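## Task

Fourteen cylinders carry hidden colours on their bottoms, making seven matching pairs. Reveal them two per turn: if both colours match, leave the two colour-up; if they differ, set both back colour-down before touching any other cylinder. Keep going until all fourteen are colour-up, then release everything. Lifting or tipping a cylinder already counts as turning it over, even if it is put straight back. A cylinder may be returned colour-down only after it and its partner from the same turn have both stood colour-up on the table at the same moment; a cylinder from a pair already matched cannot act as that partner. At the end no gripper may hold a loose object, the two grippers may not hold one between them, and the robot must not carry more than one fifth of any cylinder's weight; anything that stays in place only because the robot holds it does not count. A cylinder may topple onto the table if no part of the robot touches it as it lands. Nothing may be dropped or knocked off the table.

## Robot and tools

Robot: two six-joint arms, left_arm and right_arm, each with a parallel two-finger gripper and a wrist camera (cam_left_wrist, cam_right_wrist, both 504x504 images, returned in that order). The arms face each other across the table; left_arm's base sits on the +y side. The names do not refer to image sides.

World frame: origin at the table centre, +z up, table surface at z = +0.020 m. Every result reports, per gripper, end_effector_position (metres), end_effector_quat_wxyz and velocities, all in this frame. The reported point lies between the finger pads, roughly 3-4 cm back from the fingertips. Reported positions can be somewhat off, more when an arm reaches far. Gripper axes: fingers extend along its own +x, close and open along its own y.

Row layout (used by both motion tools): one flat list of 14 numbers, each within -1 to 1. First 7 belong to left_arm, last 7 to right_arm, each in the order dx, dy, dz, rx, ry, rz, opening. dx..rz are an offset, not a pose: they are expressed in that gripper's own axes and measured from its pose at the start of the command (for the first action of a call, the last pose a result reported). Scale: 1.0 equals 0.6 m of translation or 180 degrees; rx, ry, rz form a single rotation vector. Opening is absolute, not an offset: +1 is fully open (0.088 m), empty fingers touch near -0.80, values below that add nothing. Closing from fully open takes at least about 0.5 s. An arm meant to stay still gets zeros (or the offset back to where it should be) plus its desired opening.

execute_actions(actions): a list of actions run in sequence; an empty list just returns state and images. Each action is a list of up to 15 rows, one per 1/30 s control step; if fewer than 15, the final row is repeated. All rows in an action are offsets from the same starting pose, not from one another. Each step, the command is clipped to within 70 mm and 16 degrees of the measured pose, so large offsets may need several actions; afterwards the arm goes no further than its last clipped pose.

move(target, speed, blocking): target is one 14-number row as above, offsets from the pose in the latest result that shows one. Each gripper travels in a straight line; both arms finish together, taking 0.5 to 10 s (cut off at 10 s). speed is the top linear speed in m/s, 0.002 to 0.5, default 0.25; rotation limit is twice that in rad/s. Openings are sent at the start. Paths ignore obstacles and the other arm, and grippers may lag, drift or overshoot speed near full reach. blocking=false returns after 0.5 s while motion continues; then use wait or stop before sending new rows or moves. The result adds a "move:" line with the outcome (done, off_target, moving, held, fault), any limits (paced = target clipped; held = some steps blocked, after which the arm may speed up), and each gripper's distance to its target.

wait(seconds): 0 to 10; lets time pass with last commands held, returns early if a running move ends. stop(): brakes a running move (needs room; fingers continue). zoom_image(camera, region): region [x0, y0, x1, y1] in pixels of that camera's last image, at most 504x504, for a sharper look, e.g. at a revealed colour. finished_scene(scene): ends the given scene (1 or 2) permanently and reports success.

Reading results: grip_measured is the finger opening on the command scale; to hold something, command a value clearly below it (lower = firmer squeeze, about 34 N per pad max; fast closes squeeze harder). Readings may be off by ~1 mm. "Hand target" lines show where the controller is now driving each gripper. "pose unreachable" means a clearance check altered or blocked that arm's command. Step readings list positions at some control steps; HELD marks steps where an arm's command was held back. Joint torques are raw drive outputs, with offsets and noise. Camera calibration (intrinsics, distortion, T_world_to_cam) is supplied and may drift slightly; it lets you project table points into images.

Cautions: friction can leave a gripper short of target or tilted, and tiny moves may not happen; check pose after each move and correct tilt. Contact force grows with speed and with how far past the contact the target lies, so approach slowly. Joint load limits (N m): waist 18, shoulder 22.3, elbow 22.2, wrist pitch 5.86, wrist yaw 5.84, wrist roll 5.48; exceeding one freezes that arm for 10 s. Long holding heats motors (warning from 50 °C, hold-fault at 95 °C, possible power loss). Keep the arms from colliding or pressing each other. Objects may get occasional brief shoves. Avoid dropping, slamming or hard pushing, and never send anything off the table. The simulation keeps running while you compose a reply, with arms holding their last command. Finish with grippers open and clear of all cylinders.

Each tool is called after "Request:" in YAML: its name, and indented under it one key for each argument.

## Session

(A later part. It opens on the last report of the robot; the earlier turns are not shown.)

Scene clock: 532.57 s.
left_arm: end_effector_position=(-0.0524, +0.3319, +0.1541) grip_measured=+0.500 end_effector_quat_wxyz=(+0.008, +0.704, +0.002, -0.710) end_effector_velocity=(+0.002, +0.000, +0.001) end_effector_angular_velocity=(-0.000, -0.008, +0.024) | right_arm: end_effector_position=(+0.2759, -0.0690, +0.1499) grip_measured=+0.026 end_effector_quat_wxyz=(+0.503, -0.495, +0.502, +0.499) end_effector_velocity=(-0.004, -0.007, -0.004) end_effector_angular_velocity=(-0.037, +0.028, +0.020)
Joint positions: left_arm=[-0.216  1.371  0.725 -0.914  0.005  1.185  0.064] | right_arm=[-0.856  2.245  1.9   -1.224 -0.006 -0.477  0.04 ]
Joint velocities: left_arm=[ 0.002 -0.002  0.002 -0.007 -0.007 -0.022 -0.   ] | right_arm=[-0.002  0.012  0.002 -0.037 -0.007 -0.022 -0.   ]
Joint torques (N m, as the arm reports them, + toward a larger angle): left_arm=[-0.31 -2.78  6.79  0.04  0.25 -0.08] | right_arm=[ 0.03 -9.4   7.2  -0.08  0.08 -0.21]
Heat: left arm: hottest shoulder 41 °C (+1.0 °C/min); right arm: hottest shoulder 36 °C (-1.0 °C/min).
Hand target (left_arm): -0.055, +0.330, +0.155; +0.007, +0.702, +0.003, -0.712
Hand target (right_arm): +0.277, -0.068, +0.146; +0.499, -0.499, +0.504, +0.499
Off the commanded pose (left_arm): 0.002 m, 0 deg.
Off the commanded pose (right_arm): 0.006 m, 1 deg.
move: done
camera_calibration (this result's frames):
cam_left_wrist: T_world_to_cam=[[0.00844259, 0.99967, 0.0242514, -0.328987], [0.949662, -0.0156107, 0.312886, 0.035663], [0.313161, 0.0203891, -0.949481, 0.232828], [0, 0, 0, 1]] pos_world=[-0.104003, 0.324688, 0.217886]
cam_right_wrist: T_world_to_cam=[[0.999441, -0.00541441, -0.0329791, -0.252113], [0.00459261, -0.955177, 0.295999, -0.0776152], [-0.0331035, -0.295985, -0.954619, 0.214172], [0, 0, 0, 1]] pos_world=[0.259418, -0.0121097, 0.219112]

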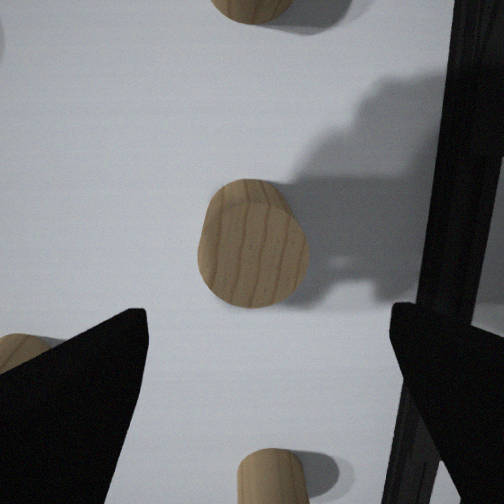

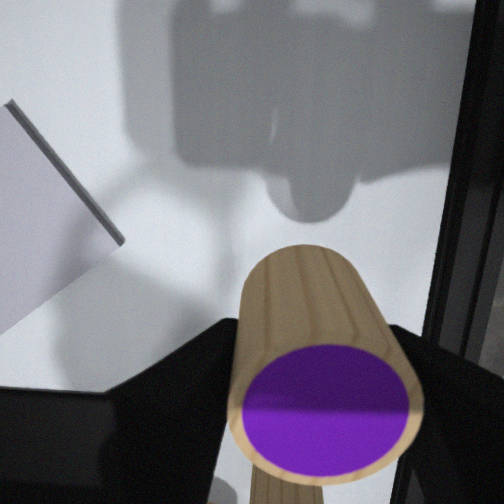

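Request:
move:
  target: [0.145,0.005,-0.002,0,0,0,0.5, 0.124,0,0,0,0.002,-0.003,-0.4]
  speed: 0.1

Request:
move:
  target: [0,0,0,0,0,0,0.5, 0,0,0,0,0,0,0.4]

Request:
move:
  target: [0,0,0,0,0,0,-0.4, -0.15,0,0,0,0,0,0.4]

Request:
move:
  target: [-0.15,0,0,0,0,0,-0.4, 0,0,0,0,0,0,0.4]

Request:
move:
  target: [-0.185,0.48,-0.133,0,0,0.503,-0.4, -0.157,0.412,-0.068,0,-0.497,0,1]
  speed: 0.4

Scene clock: 537.23 s.
left_arm: end_effector_position=(-0.0526, +0.3266, +0.0696) grip_measured=+0.500 end_effector_quat_wxyz=(+0.010, +0.703, -0.000, -0.711) end_effector_velocity=(-0.002, -0.002, -0.002) end_effector_angular_velocity=(-0.009, +0.011, +0.005) | right_arm: end_effector_position=(+0.2781, -0.0650, +0.0854) grip_measured=+0.024 end_effector_quat_wxyz=(+0.511, -0.496, +0.493, +0.500) end_effector_velocity=(-0.001, -0.007, +0.001) end_effector_angular_velocity=(-0.023, +0.004, +0.005)
Joint positions: left_arm=[-0.207  1.629  0.543 -0.466  0.005  1.193  0.063] | right_arm=[-0.854  2.301  1.733 -0.976  0.003 -0.477  0.04 ]
Joint velocities: left_arm=[-0.002  0.007 -0.002  0.022  0.007 -0.007 -0.   ] | right_arm=[-0.002 -0.007 -0.007 -0.022  0.007 -0.007 -0.001]
Joint torques (N m, as the arm reports them, + toward a larger angle): left_arm=[ 0.1  -3.26  3.72  0.46  0.04  0.11] | right_arm=[ 0.27 -9.56  3.93  0.35  0.06  0.13]
Heat: left arm: hottest shoulder 41 °C (+1.0 °C/min); right arm: hottest shoulder 37 °C (+1.0 °C/min).
Hand target (left_arm): -0.051, +0.328, +0.067; +0.008, +0.704, +0.002, -0.710
Hand target (right_arm): +0.275, -0.069, +0.076; +0.504, -0.499, +0.502, +0.495
Off the commanded pose (left_arm): 0.003 m, 0 deg.
Off the commanded pose (right_arm): 0.011 m, 1 deg.
move: off_target (right_arm)
camera_calibration (this result's frames):
cam_left_wrist: T_world_to_cam=[[0.00773602, 0.999831, 0.0166752, -0.321194], [0.950543, -0.0125305, 0.310341, 0.0613662], [0.310498, 0.0134497, -0.950479, 0.154913], [0, 0, 0, 1]] pos_world=[-0.103946, 0.319826, 0.133553]
cam_right_wrist: T_world_to_cam=[[0.999893, -0.00245388, -0.0143938, -0.257935], [0.00166676, -0.960152, 0.279473, -0.0528514], [-0.014506, -0.279467, -0.960046, 0.1502], [0, 0, 0, 1]] pos_world=[0.260175, -0.0094023, 0.155257]

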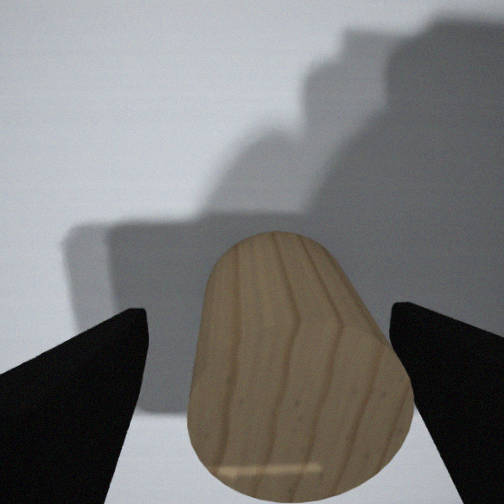

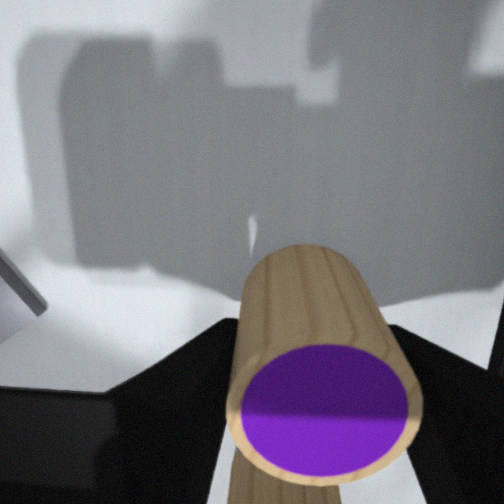

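Scene clock: 537.90 s.
left_arm: end_effector_position=(-0.0526, +0.3266, +0.0696) grip_measured=+0.500 end_effector_quat_wxyz=(+0.010, +0.703, -0.000, -0.711) end_effector_velocity=(+0.002, +0.000, -0.000) end_effector_angular_velocity=(+0.004, -0.009, +0.010) | right_arm: end_effector_position=(+0.2781, -0.0650, +0.0854) grip_measured=+0.398 end_effector_quat_wxyz=(+0.511, -0.496, +0.493, +0.500) end_effector_velocity=(+0.001, -0.003, +0.000) end_effector_angular_velocity=(-0.003, +0.010, +0.000)
Joint positions: left_arm=[-0.207  1.629  0.543 -0.466  0.005  1.193  0.063] | right_arm=[-0.854  2.301  1.733 -0.976  0.002 -0.477  0.059]
Joint velocities: left_arm=[ 0.002  0.002  0.002 -0.007 -0.007 -0.007 -0.   ] | right_arm=[-0.007 -0.002 -0.002 -0.007 -0.007 -0.007  0.001]
Joint torques (N m, as the arm reports them, + toward a larger angle): left_arm=[-0.04 -3.86  4.26  0.25  0.05  0.01] | right_arm=[  0.06 -11.27   5.41   0.13  -0.02  -0.02]
Heat: left arm: hottest shoulder 40 °C (+0.0 °C/min); right arm: hottest shoulder 37 °C (+1.0 °C/min).
Hand target (left_arm): -0.053, +0.327, +0.070; +0.010, +0.703, -0.000, -0.711
Hand target (right_arm): +0.278, -0.065, +0.085; +0.511, -0.496, +0.493, +0.500
Off the commanded pose (left_arm): 0.000 m, 0 deg.
Off the commanded pose (right_arm): 0.000 m, 0 deg.
move: done
camera_calibration (this result's frames):
cam_left_wrist: T_world_to_cam=[[0.00773602, 0.999831, 0.0166752, -0.321194], [0.950543, -0.0125305, 0.310341, 0.0613662], [0.310498, 0.0134497, -0.950479, 0.154913], [0, 0, 0, 1]] pos_world=[-0.103946, 0.319826, 0.133553]
cam_right_wrist: T_world_to_cam=[[0.999889, -0.00244129, -0.0147315, -0.257853], [0.0017706, -0.960202, 0.279301, -0.052843], [-0.0148271, -0.279296, -0.96009, 0.150311], [0, 0, 0, 1]] pos_world=[0.260147, -0.00938813, 0.155273]

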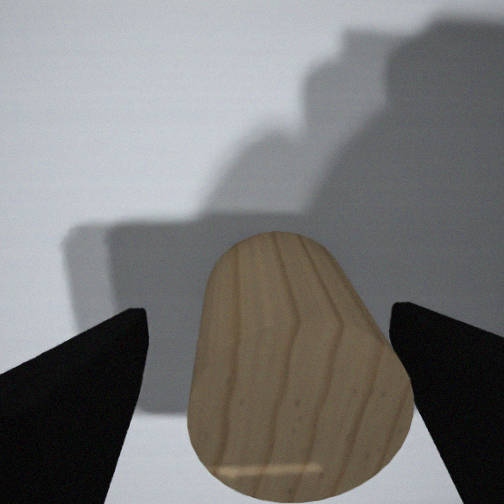

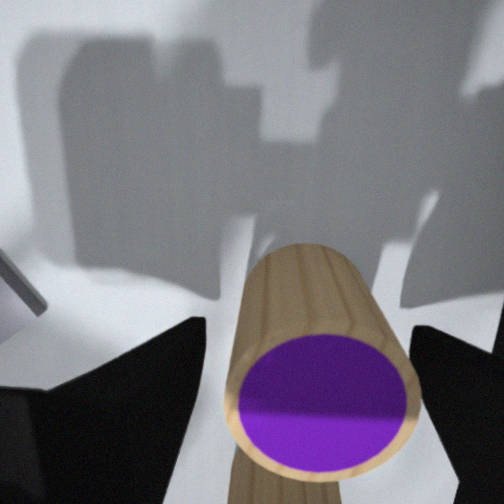

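Scene clock: 538.80 s.
left_arm: end_effector_position=(-0.0524, +0.3267, +0.0696) grip_measured=+0.033 end_effector_quat_wxyz=(+0.010, +0.703, -0.000, -0.711) end_effector_velocity=(-0.001, +0.003, +0.000) end_effector_angular_velocity=(+0.009, +0.004, -0.010) | right_arm: end_effector_position=(+0.2763, -0.0685, +0.1735) grip_measured=+0.400 end_effector_quat_wxyz=(+0.509, -0.497, +0.495, +0.499) end_effector_velocity=(-0.001, -0.002, +0.006) end_effector_angular_velocity=(-0.007, +0.012, +0.005)
Joint positions: left_arm=[-0.207  1.629  0.543 -0.467  0.005  1.193  0.041] | right_arm=[-0.854  2.222  1.955 -1.283  0.002 -0.477  0.059]
Joint velocities: left_arm=[-0.002 -0.002 -0.002 -0.007  0.007  0.007  0.   ] | right_arm=[-0.002  0.002  0.027 -0.037 -0.007 -0.007 -0.   ]
Joint torques (N m, as the arm reports them, + toward a larger angle): left_arm=[-0.06 -3.82  4.32  0.33  0.04  0.01] | right_arm=[  0.11 -10.89   6.98  -0.06  -0.02  -0.01]
Heat: left arm: hottest shoulder 40 °C (+0.0 °C/min); right arm: hottest shoulder 38 °C (+2.0 °C/min).
Hand target (left_arm): -0.053, +0.327, +0.070; +0.011, +0.703, -0.000, -0.711
Hand target (right_arm): +0.277, -0.067, +0.175; +0.511, -0.496, +0.493, +0.500
Off the commanded pose (left_arm): 0.000 m, 0 deg.
Off the commanded pose (right_arm): 0.002 m, 0 deg.
move: done
camera_calibration (this result's frames):
cam_left_wrist: T_world_to_cam=[[0.00770544, 0.999824, 0.0171242, -0.321341], [0.950237, -0.0126545, 0.311271, 0.0611702], [0.311433, 0.0138735, -0.950167, 0.154745], [0, 0, 0, 1]] pos_world=[-0.103843, 0.319911, 0.133496]
cam_right_wrist: T_world_to_cam=[[0.999852, -0.00251096, -0.0170342, -0.254336], [0.00242172, -0.958968, 0.283506, -0.0815928], [-0.0170471, -0.283505, -0.958819, 0.234014], [0, 0, 0, 1]] pos_world=[0.258485, -0.0125394, 0.243177]

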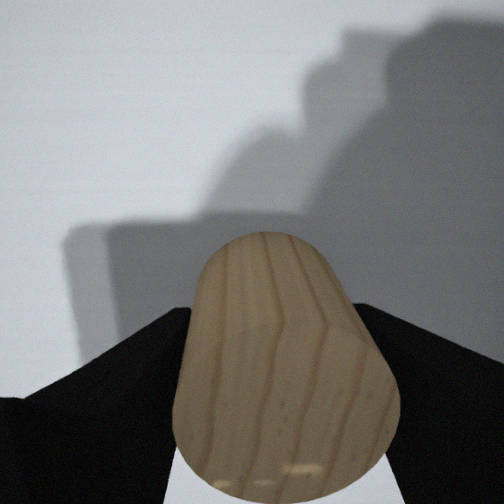

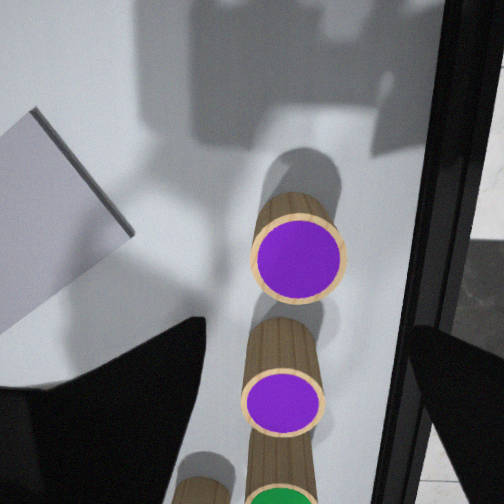

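Scene clock: 539.73 s.
left_arm: end_effector_position=(-0.0509, +0.3306, +0.1549) grip_measured=+0.033 end_effector_quat_wxyz=(+0.005, +0.705, +0.005, -0.709) end_effector_velocity=(+0.003, +0.001, +0.004) end_effector_angular_velocity=(-0.006, -0.021, +0.005) | right_arm: end_effector_position=(+0.2763, -0.0685, +0.1736) grip_measured=+0.400 end_effector_quat_wxyz=(+0.509, -0.497, +0.495, +0.499) end_effector_velocity=(-0.003, -0.001, +0.000) end_effector_angular_velocity=(+0.004, +0.022, +0.020)
Joint positions: left_arm=[-0.207  1.381  0.736 -0.925  0.005  1.193  0.041] | right_arm=[-0.854  2.222  1.955 -1.283  0.002 -0.477  0.059]
Joint velocities: left_arm=[-0.002 -0.012  0.007 -0.022 -0.022 -0.007 -0.   ] | right_arm=[-0.002 -0.002 -0.002 -0.007 -0.022 -0.022 -0.   ]
Joint torques (N m, as the arm reports them, + toward a larger angle): left_arm=[-0.06 -4.26  6.7   0.02  0.08  0.  ] | right_arm=[  0.02 -11.15   5.72   0.13  -0.03  -0.01]
Heat: left arm: hottest shoulder 40 °C (+0.0 °C/min); right arm: hottest shoulder 38 °C (+2.0 °C/min).
Hand target (left_arm): -0.052, +0.328, +0.159; +0.010, +0.703, -0.000, -0.711
Hand target (right_arm): +0.276, -0.069, +0.173; +0.509, -0.497, +0.495, +0.499
Off the commanded pose (left_arm): 0.005 m, 1 deg.
Off the commanded pose (right_arm): 0.000 m, 0 deg.
move: done
camera_calibration (this result's frames):
cam_left_wrist: T_world_to_cam=[[0.00756057, 0.999443, 0.0324923, -0.329032], [0.948404, -0.0174667, 0.316584, 0.0339195], [0.316975, 0.0284223, -0.948008, 0.230381], [0, 0, 0, 1]] pos_world=[-0.102707, 0.322893, 0.218356]
cam_right_wrist: T_world_to_cam=[[0.999852, -0.00251096, -0.0170342, -0.254335], [0.00242172, -0.958968, 0.283506, -0.0816179], [-0.0170471, -0.283505, -0.958819, 0.234107], [0, 0, 0, 1]] pos_world=[0.258486, -0.0125371, 0.243273]

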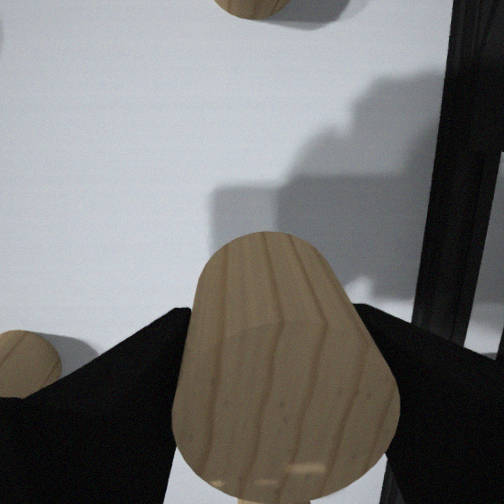

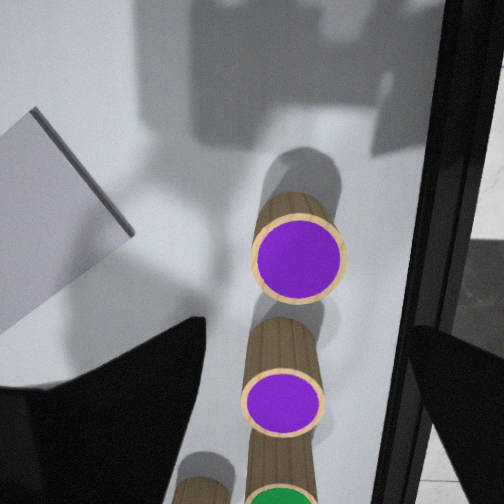

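Scene clock: 542.33 s.
left_arm: end_effector_position=(+0.0320, +0.0470, +0.2647) grip_measured=+0.033 end_effector_quat_wxyz=(+0.503, +0.503, -0.498, -0.497) end_effector_velocity=(+0.002, +0.000, -0.000) end_effector_angular_velocity=(-0.003, +0.007, +0.010) | right_arm: end_effector_position=(+0.0285, -0.1099, +0.2730) grip_measured=+1.000 end_effector_quat_wxyz=(+0.707, +0.014, -0.005, +0.707) end_effector_velocity=(-0.000, -0.000, +0.001) end_effector_angular_velocity=(+0.017, +0.011, +0.005)
Joint positions: left_arm=[0.184 1.882 0.726 1.158 0.016 1.572 0.041] | right_arm=[-0.148  1.305  0.293  1.041  0.22   0.006  0.088]
Joint velocities: left_arm=[ 0.002  0.002 -0.002  0.007 -0.007 -0.007 -0.001] | right_arm=[-0.002  0.012 -0.007  0.037 -0.007  0.007  0.   ]
Joint torques (N m, as the arm reports them, + toward a larger angle): left_arm=[ 0.17 -5.98  6.71  2.09  0.18  0.03] | right_arm=[ 0.32 -3.13  4.2   1.95  0.19 -0.14]
Heat: left arm: hottest shoulder 40 °C (+0.0 °C/min); right arm: hottest shoulder 38 °C (+2.0 °C/min).
Hand target (left_arm): +0.032, +0.044, +0.267; +0.504, +0.500, -0.502, -0.494
Hand target (right_arm): +0.028, -0.112, +0.265; +0.707, +0.004, -0.003, +0.707
Off the commanded pose (left_arm): 0.004 m, 1 deg.
Off the commanded pose (right_arm): 0.009 m, 2 deg.
move: off_target (right_arm)
camera_calibration (this result's frames):
cam_left_wrist: T_world_to_cam=[[0.0223041, 0.0309347, -0.999273, 0.268409], [0.943024, 0.331248, 0.0313031, -0.0250778], [0.331975, -0.943037, -0.021784, 0.116256], [0, 0, 0, 1]] pos_world=[-0.0209318, 0.109638, 0.271531]
cam_right_wrist: T_world_to_cam=[[0.99954, 0.0296026, -0.00655879, -0.00438152], [0.00180257, -0.27395, -0.961742, 0.266286], [-0.0302668, 0.961288, -0.273877, 0.263656], [0, 0, 0, 1]] pos_world=[0.0118795, -0.180371, 0.328279]

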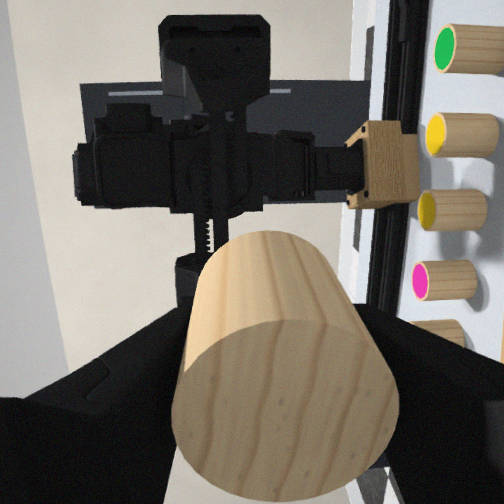

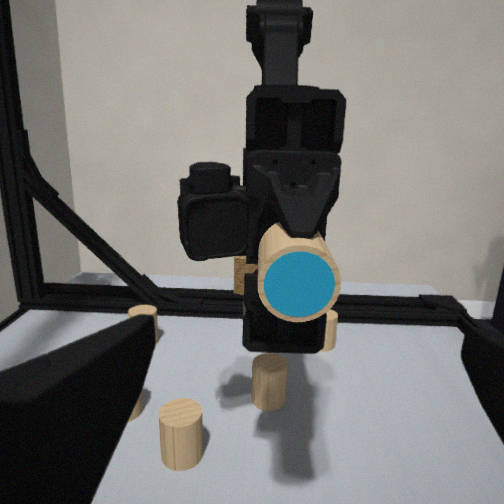

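Request:
move:
  target: [0,0,0,0,0,0,-0.4, 0.191,-0.006,-0.025,0,0.008,0,1]
  speed: 0.15

Request:
move:
  target: [0,0,0,0,0,0,-0.4, 0,0,0,0,0,0,-0.4]

Request:
move:
  target: [0,0,0,0,0,0,1, 0,0,0,0,0,0,-0.4]

Request:
move:
  target: [0,0,0,0,0,0,1, -0.135,0,0,0,0,0,-0.4]

Request:
move:
  target: [-0.118,-0.178,0.145,0,0,-0.5,0.5, -0.072,0.045,-0.24,0,0.505,0,-0.4]
  speed: 0.4

Scene clock: 549.87 s.
left_arm: end_effector_position=(+0.0319, +0.0468, +0.2643) grip_measured=+0.033 end_effector_quat_wxyz=(+0.503, +0.503, -0.498, -0.497) end_effector_velocity=(-0.002, -0.001, -0.002) end_effector_angular_velocity=(+0.007, -0.007, +0.000) | right_arm: end_effector_position=(+0.0316, +0.0017, +0.2632) grip_measured=+1.000 end_effector_quat_wxyz=(+0.707, +0.005, -0.000, +0.707) end_effector_velocity=(-0.000, +0.002, +0.000) end_effector_angular_velocity=(-0.002, +0.007, +0.005)
Joint positions: left_arm=[0.184 1.883 0.726 1.159 0.016 1.572 0.041] | right_arm=[-0.236  1.762  0.694  1.076  0.133  0.006  0.088]
Joint velocities: left_arm=[-0.007  0.002  0.002 -0.007 -0.007  0.007 -0.   ] | right_arm=[-0.002  0.002  0.007 -0.007 -0.007  0.007  0.   ]
Joint torques (N m, as the arm reports them, + toward a larger angle): left_arm=[-0.21 -6.7   5.31  1.66  0.   -0.05] | right_arm=[-0.26 -5.97  6.92  1.63 -0.1   0.15]
Heat: left arm: hottest shoulder 40 °C (+0.0 °C/min); right arm: hottest shoulder 37 °C (+2.0 °C/min).
Hand target (left_arm): +0.032, +0.047, +0.265; +0.503, +0.503, -0.498, -0.497
Hand target (right_arm): +0.032, +0.005, +0.261; +0.707, +0.005, +0.003, +0.707
Off the commanded pose (left_arm): 0.000 m, 0 deg.
Off the commanded pose (right_arm): 0.004 m, 0 deg.
move: done
camera_calibration (this result's frames):
cam_left_wrist: T_world_to_cam=[[0.0223063, 0.0313072, -0.999261, 0.268012], [0.943151, 0.330876, 0.0314203, -0.0249819], [0.331615, -0.943155, -0.0221468, 0.116232], [0, 0, 0, 1]] pos_world=[-0.0209611, 0.1095, 0.271173]
cam_right_wrist: T_world_to_cam=[[0.999586, 0.0287423, -0.00160111, -0.0120787], [0.00689694, -0.293116, -0.956052, 0.285852], [-0.0279484, 0.955645, -0.293193, 0.158863], [0, 0, 0, 1]] pos_world=[0.0145422, -0.0676813, 0.319847]

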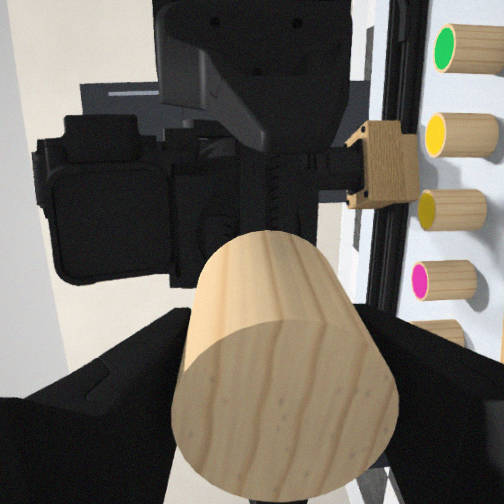

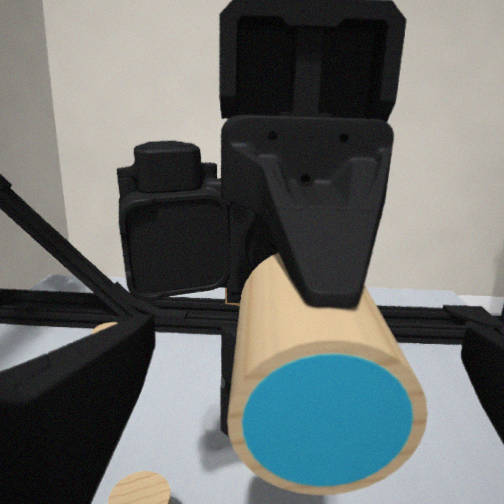

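Scene clock: 550.37 s.
left_arm: end_effector_position=(+0.0319, +0.0468, +0.2643) grip_measured=+0.033 end_effector_quat_wxyz=(+0.503, +0.503, -0.498, -0.497) end_effector_velocity=(-0.002, +0.001, +0.002) end_effector_angular_velocity=(-0.007, +0.007, -0.000) | right_arm: end_effector_position=(+0.0316, +0.0017, +0.2632) grip_measured=+0.027 end_effector_quat_wxyz=(+0.707, +0.005, -0.000, +0.707) end_effector_velocity=(+0.000, -0.001, -0.001) end_effector_angular_velocity=(-0.007, -0.008, +0.005)
Joint positions: left_arm=[0.184 1.883 0.726 1.159 0.016 1.572 0.041] | right_arm=[-0.236  1.762  0.694  1.076  0.133  0.006  0.04 ]
Joint velocities: left_arm=[-0.007 -0.002 -0.002  0.007 -0.007 -0.007 -0.   ] | right_arm=[-0.002 -0.002 -0.002 -0.007 -0.007 -0.007 -0.   ]
Joint torques (N m, as the arm reports them, + toward a larger angle): left_arm=[-0.02 -6.61  5.49  1.75  0.01 -0.06] | right_arm=[ 0.05 -7.52  5.37  1.85  0.01 -0.01]
Heat: left arm: hottest shoulder 40 °C (+0.0 °C/min); right arm: hottest shoulder 37 °C (+2.0 °C/min).
Hand target (left_arm): +0.032, +0.047, +0.264; +0.503, +0.503, -0.498, -0.497
Hand target (right_arm): +0.032, +0.002, +0.263; +0.707, +0.005, -0.000, +0.707
Off the commanded pose (left_arm): 0.000 m, 0 deg.
Off the commanded pose (right_arm): 0.000 m, 0 deg.
move: done
camera_calibration (this result's frames):
cam_left_wrist: T_world_to_cam=[[0.0223063, 0.0313072, -0.999261, 0.268012], [0.943151, 0.330876, 0.0314203, -0.0249819], [0.331615, -0.943155, -0.0221468, 0.116232], [0, 0, 0, 1]] pos_world=[-0.0209611, 0.1095, 0.271173]
cam_right_wrist: T_world_to_cam=[[0.999586, 0.0287423, -0.00160111, -0.0120787], [0.00689694, -0.293116, -0.956052, 0.285852], [-0.0279484, 0.955645, -0.293193, 0.158863], [0, 0, 0, 1]] pos_world=[0.0145422, -0.0676813, 0.319847]

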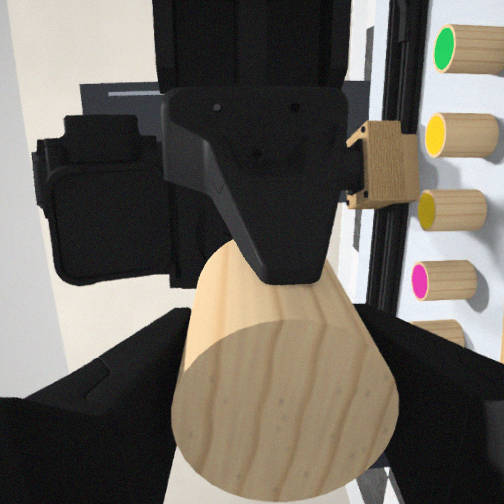

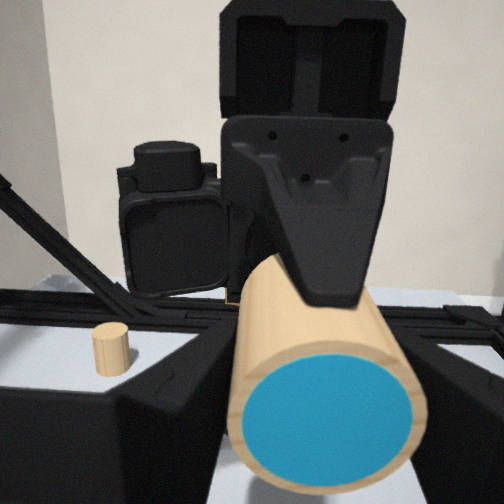

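Scene clock: 551.07 s.
left_arm: end_effector_position=(+0.0319, +0.0468, +0.2643) grip_measured=+1.000 end_effector_quat_wxyz=(+0.503, +0.503, -0.498, -0.497) end_effector_velocity=(-0.000, +0.001, -0.001) end_effector_angular_velocity=(+0.007, +0.022, +0.005) | right_arm: end_effector_position=(+0.0316, +0.0017, +0.2632) grip_measured=+0.027 end_effector_quat_wxyz=(+0.707, +0.005, -0.000, +0.707) end_effector_velocity=(+0.002, -0.001, -0.001) end_effector_angular_velocity=(-0.007, -0.008, -0.010)
Joint positions: left_arm=[0.184 1.883 0.726 1.159 0.016 1.572 0.088] | right_arm=[-0.236  1.762  0.694  1.076  0.133  0.006  0.04 ]
Joint velocities: left_arm=[-0.002 -0.002 -0.002 -0.007 -0.007 -0.022  0.   ] | right_arm=[-0.002 -0.002 -0.002 -0.007  0.007 -0.007 -0.   ]
Joint torques (N m, as the arm reports them, + toward a larger angle): left_arm=[-0.05 -6.51  5.37  1.76  0.   -0.05] | right_arm=[ 0.06 -7.51  5.38  1.84  0.01  0.  ]
Heat: left arm: hottest shoulder 40 °C (+0.0 °C/min); right arm: hottest shoulder 37 °C (+2.0 °C/min).
Hand target (left_arm): +0.032, +0.047, +0.264; +0.503, +0.503, -0.498, -0.497
Hand target (right_arm): +0.032, +0.002, +0.263; +0.707, +0.005, -0.000, +0.707
Off the commanded pose (left_arm): 0.000 m, 0 deg.
Off the commanded pose (right_arm): 0.000 m, 0 deg.
move: done
camera_calibration (this result's frames):
cam_left_wrist: T_world_to_cam=[[0.0223063, 0.0313072, -0.999261, 0.268012], [0.943151, 0.330876, 0.0314203, -0.0249819], [0.331615, -0.943155, -0.0221468, 0.116232], [0, 0, 0, 1]] pos_world=[-0.0209611, 0.1095, 0.271173]
cam_right_wrist: T_world_to_cam=[[0.999586, 0.0287423, -0.00160111, -0.0120787], [0.00689694, -0.293116, -0.956052, 0.285852], [-0.0279484, 0.955645, -0.293193, 0.158863], [0, 0, 0, 1]] pos_world=[0.0145422, -0.0676813, 0.319847]

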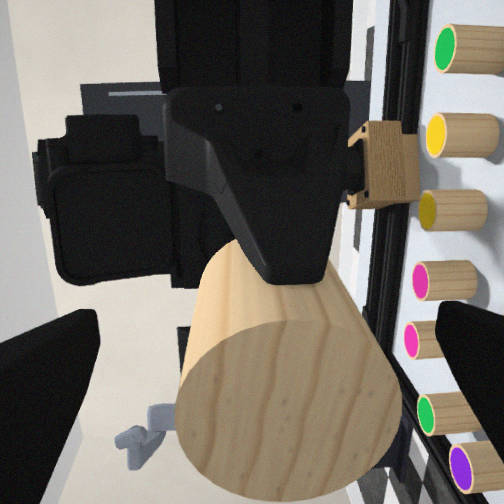

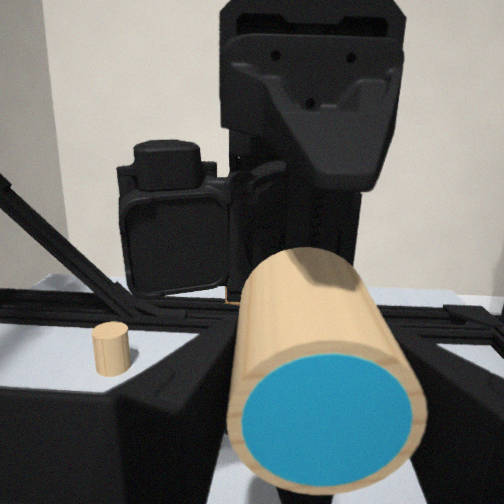

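Scene clock: 552.00 s.
left_arm: end_effector_position=(+0.0319, +0.0468, +0.2643) grip_measured=+1.000 end_effector_quat_wxyz=(+0.503, +0.503, -0.498, -0.497) end_effector_velocity=(-0.000, -0.001, -0.002) end_effector_angular_velocity=(+0.007, +0.008, +0.005) | right_arm: end_effector_position=(+0.0318, -0.0761, +0.2640) grip_measured=+0.025 end_effector_quat_wxyz=(+0.707, +0.007, -0.001, +0.707) end_effector_velocity=(-0.001, -0.003, -0.005) end_effector_angular_velocity=(-0.022, -0.011, +0.010)
Joint positions: left_arm=[0.184 1.883 0.726 1.159 0.016 1.572 0.088] | right_arm=[-0.193  1.486  0.394  1.102  0.175  0.006  0.04 ]
Joint velocities: left_arm=[-0.002  0.002  0.002 -0.007 -0.007 -0.007  0.   ] | right_arm=[ 0.002 -0.012 -0.012 -0.022 -0.007 -0.007 -0.   ]
Joint torques (N m, as the arm reports them, + toward a larger angle): left_arm=[-0.06 -6.58  5.36  1.74 -0.02 -0.07] | right_arm=[ 0.32 -6.24  3.85  1.69  0.08 -0.02]
Heat: left arm: hottest shoulder 40 °C (+0.0 °C/min); right arm: hottest shoulder 37 °C (+2.0 °C/min).
Hand target (left_arm): +0.032, +0.047, +0.264; +0.503, +0.503, -0.498, -0.497
Hand target (right_arm): +0.032, -0.079, +0.263; +0.707, +0.005, -0.000, +0.707
Off the commanded pose (left_arm): 0.000 m, 0 deg.
Off the commanded pose (right_arm): 0.004 m, 0 deg.
move: done
camera_calibration (this result's frames):
cam_left_wrist: T_world_to_cam=[[0.0223063, 0.0313072, -0.999261, 0.268012], [0.943151, 0.330876, 0.0314203, -0.0249819], [0.331615, -0.943155, -0.0221468, 0.116232], [0, 0, 0, 1]] pos_world=[-0.0209611, 0.1095, 0.271173]
cam_right_wrist: T_world_to_cam=[[0.999573, 0.0291321, -0.002425, -0.00980876], [0.00612802, -0.289928, -0.957029, 0.264283], [-0.0285833, 0.956605, -0.289982, 0.232622], [0, 0, 0, 1]] pos_world=[0.0148341, -0.145618, 0.320358]

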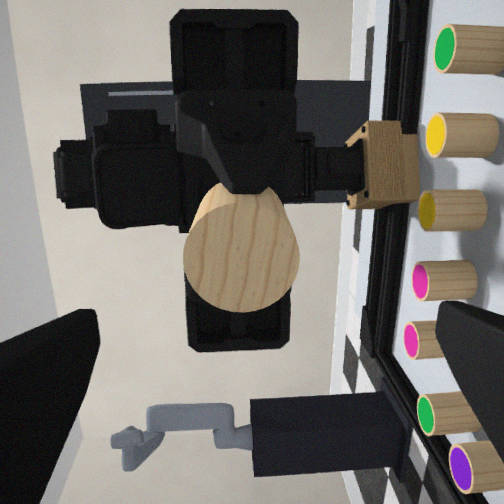

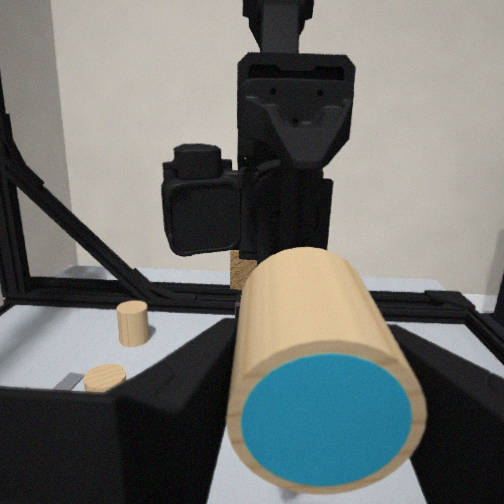

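Scene clock: 554.50 s.
left_arm: end_effector_position=(-0.0539, +0.1166, +0.1580) grip_measured=+0.500 end_effector_quat_wxyz=(+0.008, +0.707, +0.004, -0.707) end_effector_velocity=(-0.002, +0.001, +0.006) end_effector_angular_velocity=(+0.011, -0.009, +0.015) | right_arm: end_effector_position=(+0.0048, -0.1196, +0.1209) grip_measured=+0.025 end_effector_quat_wxyz=(+0.502, -0.500, +0.498, +0.500) end_effector_velocity=(+0.004, +0.001, +0.002) end_effector_angular_velocity=(-0.011, -0.010, -0.000)
Joint positions: left_arm=[-0.029  2.144  1.67  -1.09  -0.001  1.368  0.064] | right_arm=[-0.168  1.914  1.276 -0.931  0.004  0.2    0.04 ]
Joint velocities: left_arm=[-0.007  0.002  0.027 -0.037 -0.007 -0.022 -0.   ] | right_arm=[-0.007  0.007  0.017 -0.022  0.007 -0.007 -0.   ]
Joint torques (N m, as the arm reports them, + toward a larger angle): left_arm=[-0.15 -7.36  6.93 -0.01  0.28 -0.09] | right_arm=[-0.18 -7.28  6.73 -0.09 -0.11  0.11]
Heat: left arm: hottest shoulder 40 °C (-1.0 °C/min); right arm: hottest shoulder 37 °C (+2.0 °C/min).
Hand target (left_arm): -0.056, +0.115, +0.157; +0.006, +0.705, +0.006, -0.709
Hand target (right_arm): +0.005, -0.117, +0.119; +0.501, -0.500, +0.503, +0.497
Off the commanded pose (left_arm): 0.002 m, 0 deg.
Off the commanded pose (right_arm): 0.002 m, 1 deg.
move: done
camera_calibration (this result's frames):
cam_left_wrist: T_world_to_cam=[[0.00511021, 0.999646, 0.0261251, -0.114349], [0.946907, -0.0132359, 0.321236, 0.0307791], [0.321467, 0.0230965, -0.946639, 0.241019], [0, 0, 0, 1]] pos_world=[-0.10604, 0.109149, 0.221258]
cam_right_wrist: T_world_to_cam=[[0.999661, 0.00518154, -0.0255162, 0.0179641], [0.0125528, -0.954496, 0.297959, -0.116303], [-0.0228112, -0.298178, -0.954238, 0.162223], [0, 0, 0, 1]] pos_world=[-0.0127975, -0.0627322, 0.189911]

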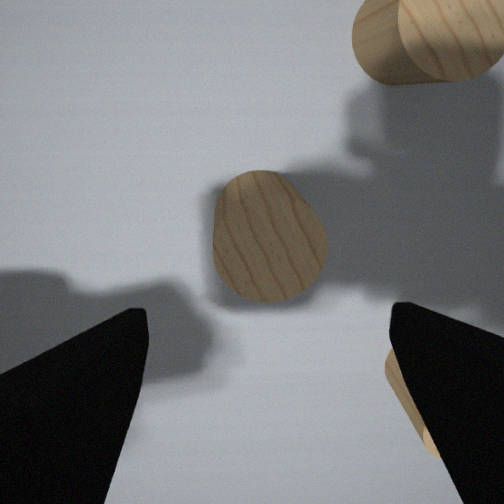

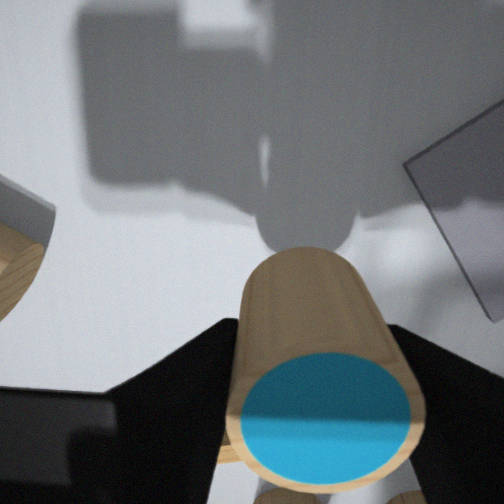

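Request:
move:
  target: [0.145,-0.01,0.001,0,0,0,0.5, 0.08,0,0,0,0.002,-0.003,-0.4]
  speed: 0.1

Request:
move:
  target: [0,0,0,0,0,0,-0.4, 0,0,0,0,0,0,0.4]

Request:
move:
  target: [-0.15,0,0,0,0,0,-0.4, -0.15,0,0,0,0,0,0.4]

Request:
move:
  target: [-0.18,0.137,-0.135,0,0,0.503,-0.4, -0.163,-0.037,0.017,0,-0.497,0,1]
  speed: 0.4

Scene clock: 558.63 s.
left_arm: end_effector_position=(-0.0534, +0.1204, +0.0750) grip_measured=+0.500 end_effector_quat_wxyz=(+0.011, +0.706, +0.001, -0.708) end_effector_velocity=(+0.001, +0.003, -0.002) end_effector_angular_velocity=(+0.011, -0.010, -0.010) | right_arm: end_effector_position=(+0.0045, -0.1149, +0.0797) grip_measured=+0.024 end_effector_quat_wxyz=(+0.505, -0.497, +0.494, +0.503) end_effector_velocity=(-0.000, -0.001, -0.001) end_effector_angular_velocity=(+0.001, +0.008, +0.005)
Joint positions: left_arm=[-0.03   2.244  1.479 -0.792 -0.001  1.368  0.063] | right_arm=[-0.168  1.991  1.203 -0.767  0.009  0.2    0.04 ]
Joint velocities: left_arm=[-0.002  0.002 -0.002 -0.007 -0.007  0.007 -0.   ] | right_arm=[-0.002 -0.002 -0.007  0.007 -0.007 -0.007  0.   ]
Joint torques (N m, as the arm reports them, + toward a larger angle): left_arm=[-0.37 -7.76  4.82  0.41  0.05 -0.09] | right_arm=[ 0.3  -7.37  3.57  0.27  0.12  0.07]
Heat: left arm: hottest shoulder 41 °C (+0.0 °C/min); right arm: hottest shoulder 37 °C (+3.0 °C/min).
Hand target (left_arm): -0.054, +0.122, +0.071; +0.008, +0.707, +0.004, -0.707
Hand target (right_arm): +0.005, -0.120, +0.073; +0.502, -0.504, +0.498, +0.496
Off the commanded pose (left_arm): 0.005 m, 0 deg.
Off the commanded pose (right_arm): 0.008 m, 1 deg.
move: done
camera_calibration (this result's frames):
cam_left_wrist: T_world_to_cam=[[0.00553802, 0.999824, 0.0179406, -0.115384], [0.947521, -0.0109814, 0.319506, 0.0569085], [0.319647, 0.0152296, -0.947414, 0.163101], [0, 0, 0, 1]] pos_world=[-0.105418, 0.113504, 0.138412]
cam_right_wrist: T_world_to_cam=[[0.999702, 0.00587674, -0.0236835, 0.0172051], [0.0123692, -0.958675, 0.284235, -0.0989409], [-0.0210344, -0.284443, -0.958462, 0.126227], [0, 0, 0, 1]] pos_world=[-0.0133211, -0.0590488, 0.149514]

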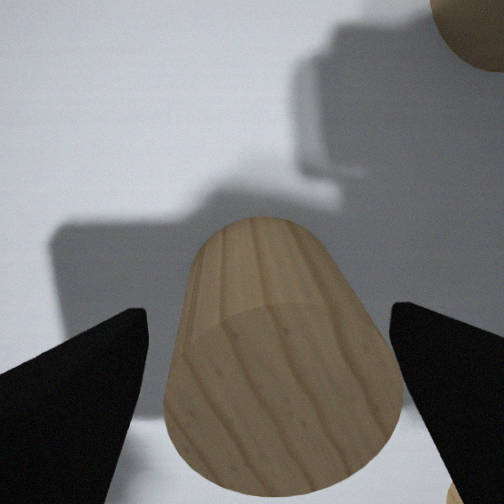

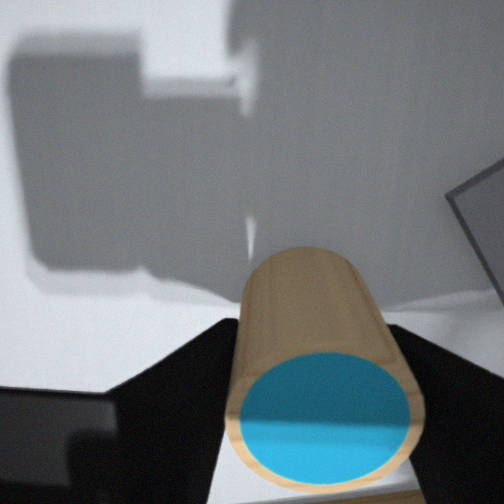

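Scene clock: 559.30 s.
left_arm: end_effector_position=(-0.0534, +0.1206, +0.0750) grip_measured=+0.032 end_effector_quat_wxyz=(+0.011, +0.706, +0.001, -0.708) end_effector_velocity=(-0.001, +0.002, +0.000) end_effector_angular_velocity=(+0.006, -0.009, -0.015) | right_arm: end_effector_position=(+0.0045, -0.1149, +0.0797) grip_measured=+0.398 end_effector_quat_wxyz=(+0.505, -0.497, +0.494, +0.503) end_effector_velocity=(+0.001, -0.005, +0.002) end_effector_angular_velocity=(-0.018, +0.004, +0.005)
Joint positions: left_arm=[-0.03   2.244  1.479 -0.792 -0.001  1.368  0.041] | right_arm=[-0.168  1.991  1.203 -0.767  0.009  0.2    0.059]
Joint velocities: left_arm=[-0.007 -0.002 -0.002 -0.007 -0.007  0.007  0.   ] | right_arm=[-0.002 -0.007 -0.002 -0.022 -0.007 -0.007  0.001]
Joint torques (N m, as the arm reports them, + toward a larger angle): left_arm=[-0.04 -8.52  5.32  0.27  0.02 -0.02] | right_arm=[ 0.07 -8.73  4.84  0.12  0.01 -0.03]
Heat: left arm: hottest shoulder 41 °C (+0.0 °C/min); right arm: hottest shoulder 37 °C (+3.1 °C/min).
Hand target (left_arm): -0.053, +0.120, +0.075; +0.011, +0.706, +0.001, -0.708
Hand target (right_arm): +0.004, -0.115, +0.080; +0.505, -0.497, +0.494, +0.503
Off the commanded pose (left_arm): 0.000 m, 0 deg.
Off the commanded pose (right_arm): 0.000 m, 0 deg.
move: done
camera_calibration (this result's frames):
cam_left_wrist: T_world_to_cam=[[0.00553543, 0.99981, 0.0186909, -0.115602], [0.947475, -0.011221, 0.319632, 0.0568989], [0.319781, 0.0159399, -0.947357, 0.163004], [0, 0, 0, 1]] pos_world=[-0.105396, 0.11362, 0.138397]
cam_right_wrist: T_world_to_cam=[[0.999702, 0.00587674, -0.0236835, 0.0172051], [0.0123692, -0.958675, 0.284235, -0.0989409], [-0.0210344, -0.284443, -0.958462, 0.126227], [0, 0, 0, 1]] pos_world=[-0.0133211, -0.0590488, 0.149514]

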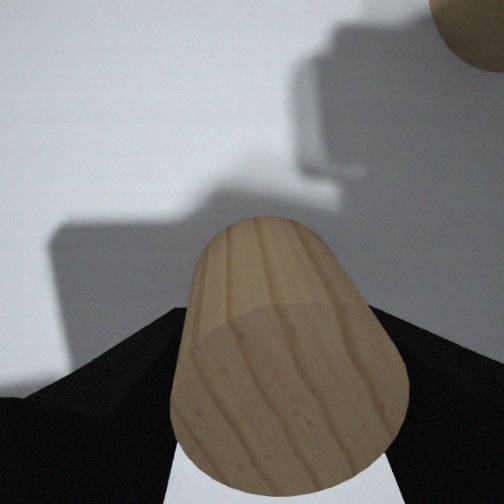

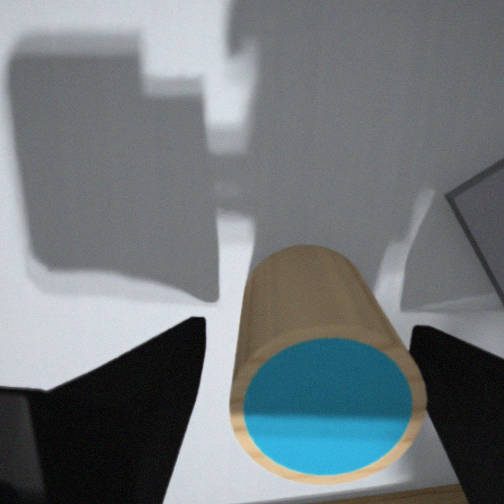

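Scene clock: 560.20 s.
left_arm: end_effector_position=(-0.0528, +0.1240, +0.1590) grip_measured=+0.032 end_effector_quat_wxyz=(+0.005, +0.707, +0.006, -0.707) end_effector_velocity=(-0.001, +0.004, +0.002) end_effector_angular_velocity=(+0.018, +0.004, +0.005) | right_arm: end_effector_position=(+0.0052, -0.1185, +0.1653) grip_measured=+0.400 end_effector_quat_wxyz=(+0.503, -0.501, +0.497, +0.499) end_effector_velocity=(+0.001, -0.006, +0.003) end_effector_angular_velocity=(-0.028, +0.002, +0.005)
Joint positions: left_arm=[-0.03   2.121  1.636 -1.088 -0.001  1.368  0.041] | right_arm=[-0.168  1.864  1.394 -1.098  0.009  0.2    0.059]
Joint velocities: left_arm=[-0.002 -0.002  0.002 -0.022  0.007 -0.007 -0.   ] | right_arm=[-0.002 -0.002  0.007 -0.037 -0.007 -0.007  0.   ]
Joint torques (N m, as the arm reports them, + toward a larger angle): left_arm=[-0.25 -9.24  7.03 -0.05  0.02 -0.01] | right_arm=[ 0.25 -8.88  6.64 -0.09  0.    0.03]
Heat: left arm: hottest shoulder 41 °C (+0.0 °C/min); right arm: hottest shoulder 37 °C (+3.0 °C/min).
Hand target (left_arm): -0.054, +0.122, +0.165; +0.011, +0.706, +0.001, -0.708
Hand target (right_arm): +0.004, -0.116, +0.170; +0.505, -0.497, +0.494, +0.503
Off the commanded pose (left_arm): 0.006 m, 1 deg.
Off the commanded pose (right_arm): 0.005 m, 1 deg.
move: done
camera_calibration (this result's frames):
cam_left_wrist: T_world_to_cam=[[0.00546366, 0.99943, 0.0333201, -0.122823], [0.94659, -0.0159116, 0.322047, 0.0296384], [0.322394, 0.0297809, -0.946137, 0.240546], [0, 0, 0, 1]] pos_world=[-0.104935, 0.116061, 0.222137]
cam_right_wrist: T_world_to_cam=[[0.999757, 0.00560754, -0.0213218, 0.0180963], [0.0116643, -0.955206, 0.295712, -0.128227], [-0.0187085, -0.295889, -0.955039, 0.205316], [0, 0, 0, 1]] pos_world=[-0.012755, -0.0618342, 0.234389]

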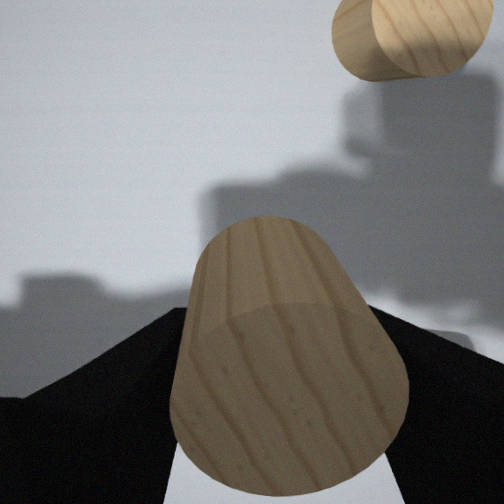

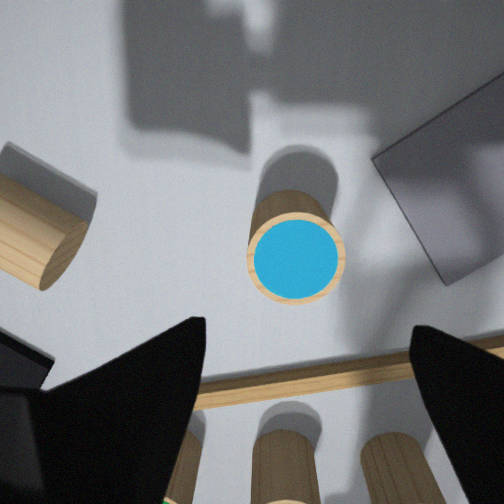

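Scene clock: 562.80 s.
left_arm: end_effector_position=(+0.0284, +0.0433, +0.2712) grip_measured=+0.032 end_effector_quat_wxyz=(+0.505, +0.501, -0.501, -0.492) end_effector_velocity=(+0.002, +0.000, -0.006) end_effector_angular_velocity=(+0.017, +0.008, +0.010) | right_arm: end_effector_position=(+0.0259, -0.1076, +0.2717) grip_measured=+1.000 end_effector_quat_wxyz=(+0.705, +0.009, -0.001, +0.710) end_effector_velocity=(-0.001, -0.000, +0.003) end_effector_angular_velocity=(+0.022, -0.003, +0.015)
Joint positions: left_arm=[0.171 1.878 0.745 1.146 0.002 1.575 0.041] | right_arm=[-0.142  1.31   0.305  1.019  0.219  0.009  0.088]
Joint velocities: left_arm=[ 0.002  0.007 -0.002 -0.007 -0.007 -0.007 -0.   ] | right_arm=[-0.007  0.007 -0.007  0.037 -0.022 -0.007  0.   ]
Joint torques (N m, as the arm reports them, + toward a larger angle): left_arm=[ 0.1  -6.05  5.16  2.13  0.21  0.04] | right_arm=[-0.21 -3.44  4.15  1.96 -0.11 -0.16]
Heat: left arm: hottest shoulder 41 °C (+0.0 °C/min); right arm: hottest shoulder 37 °C (+2.0 °C/min).
Hand target (left_arm): +0.029, +0.044, +0.268; +0.503, +0.502, -0.502, -0.493
Hand target (right_arm): +0.027, -0.109, +0.264; +0.704, -0.001, +0.002, +0.710
Off the commanded pose (left_arm): 0.004 m, 0 deg.
Off the commanded pose (right_arm): 0.008 m, 2 deg.
move: done
camera_calibration (this result's frames):
cam_left_wrist: T_world_to_cam=[[0.0258178, 0.0195844, -0.999475, 0.275568], [0.942271, 0.333424, 0.0308735, -0.0206269], [0.333853, -0.942574, -0.00984556, 0.110798], [0, 0, 0, 1]] pos_world=[-0.0246687, 0.105916, 0.277151]
cam_right_wrist: T_world_to_cam=[[0.999325, 0.0360566, -0.0069838, -0.00105441], [0.00365284, -0.286792, -0.957986, 0.263259], [-0.0365447, 0.957314, -0.28673, 0.264288], [0, 0, 0, 1]] pos_world=[0.00975035, -0.177468, 0.327971]

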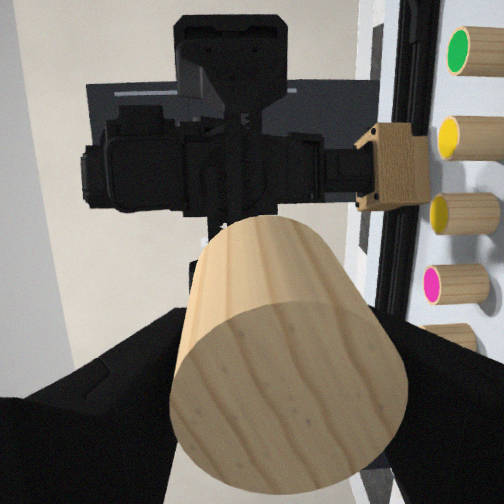

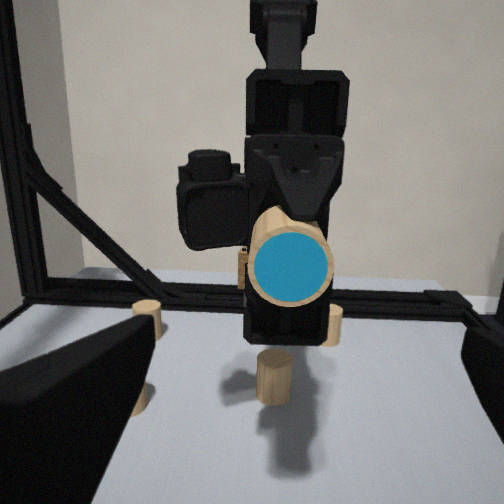

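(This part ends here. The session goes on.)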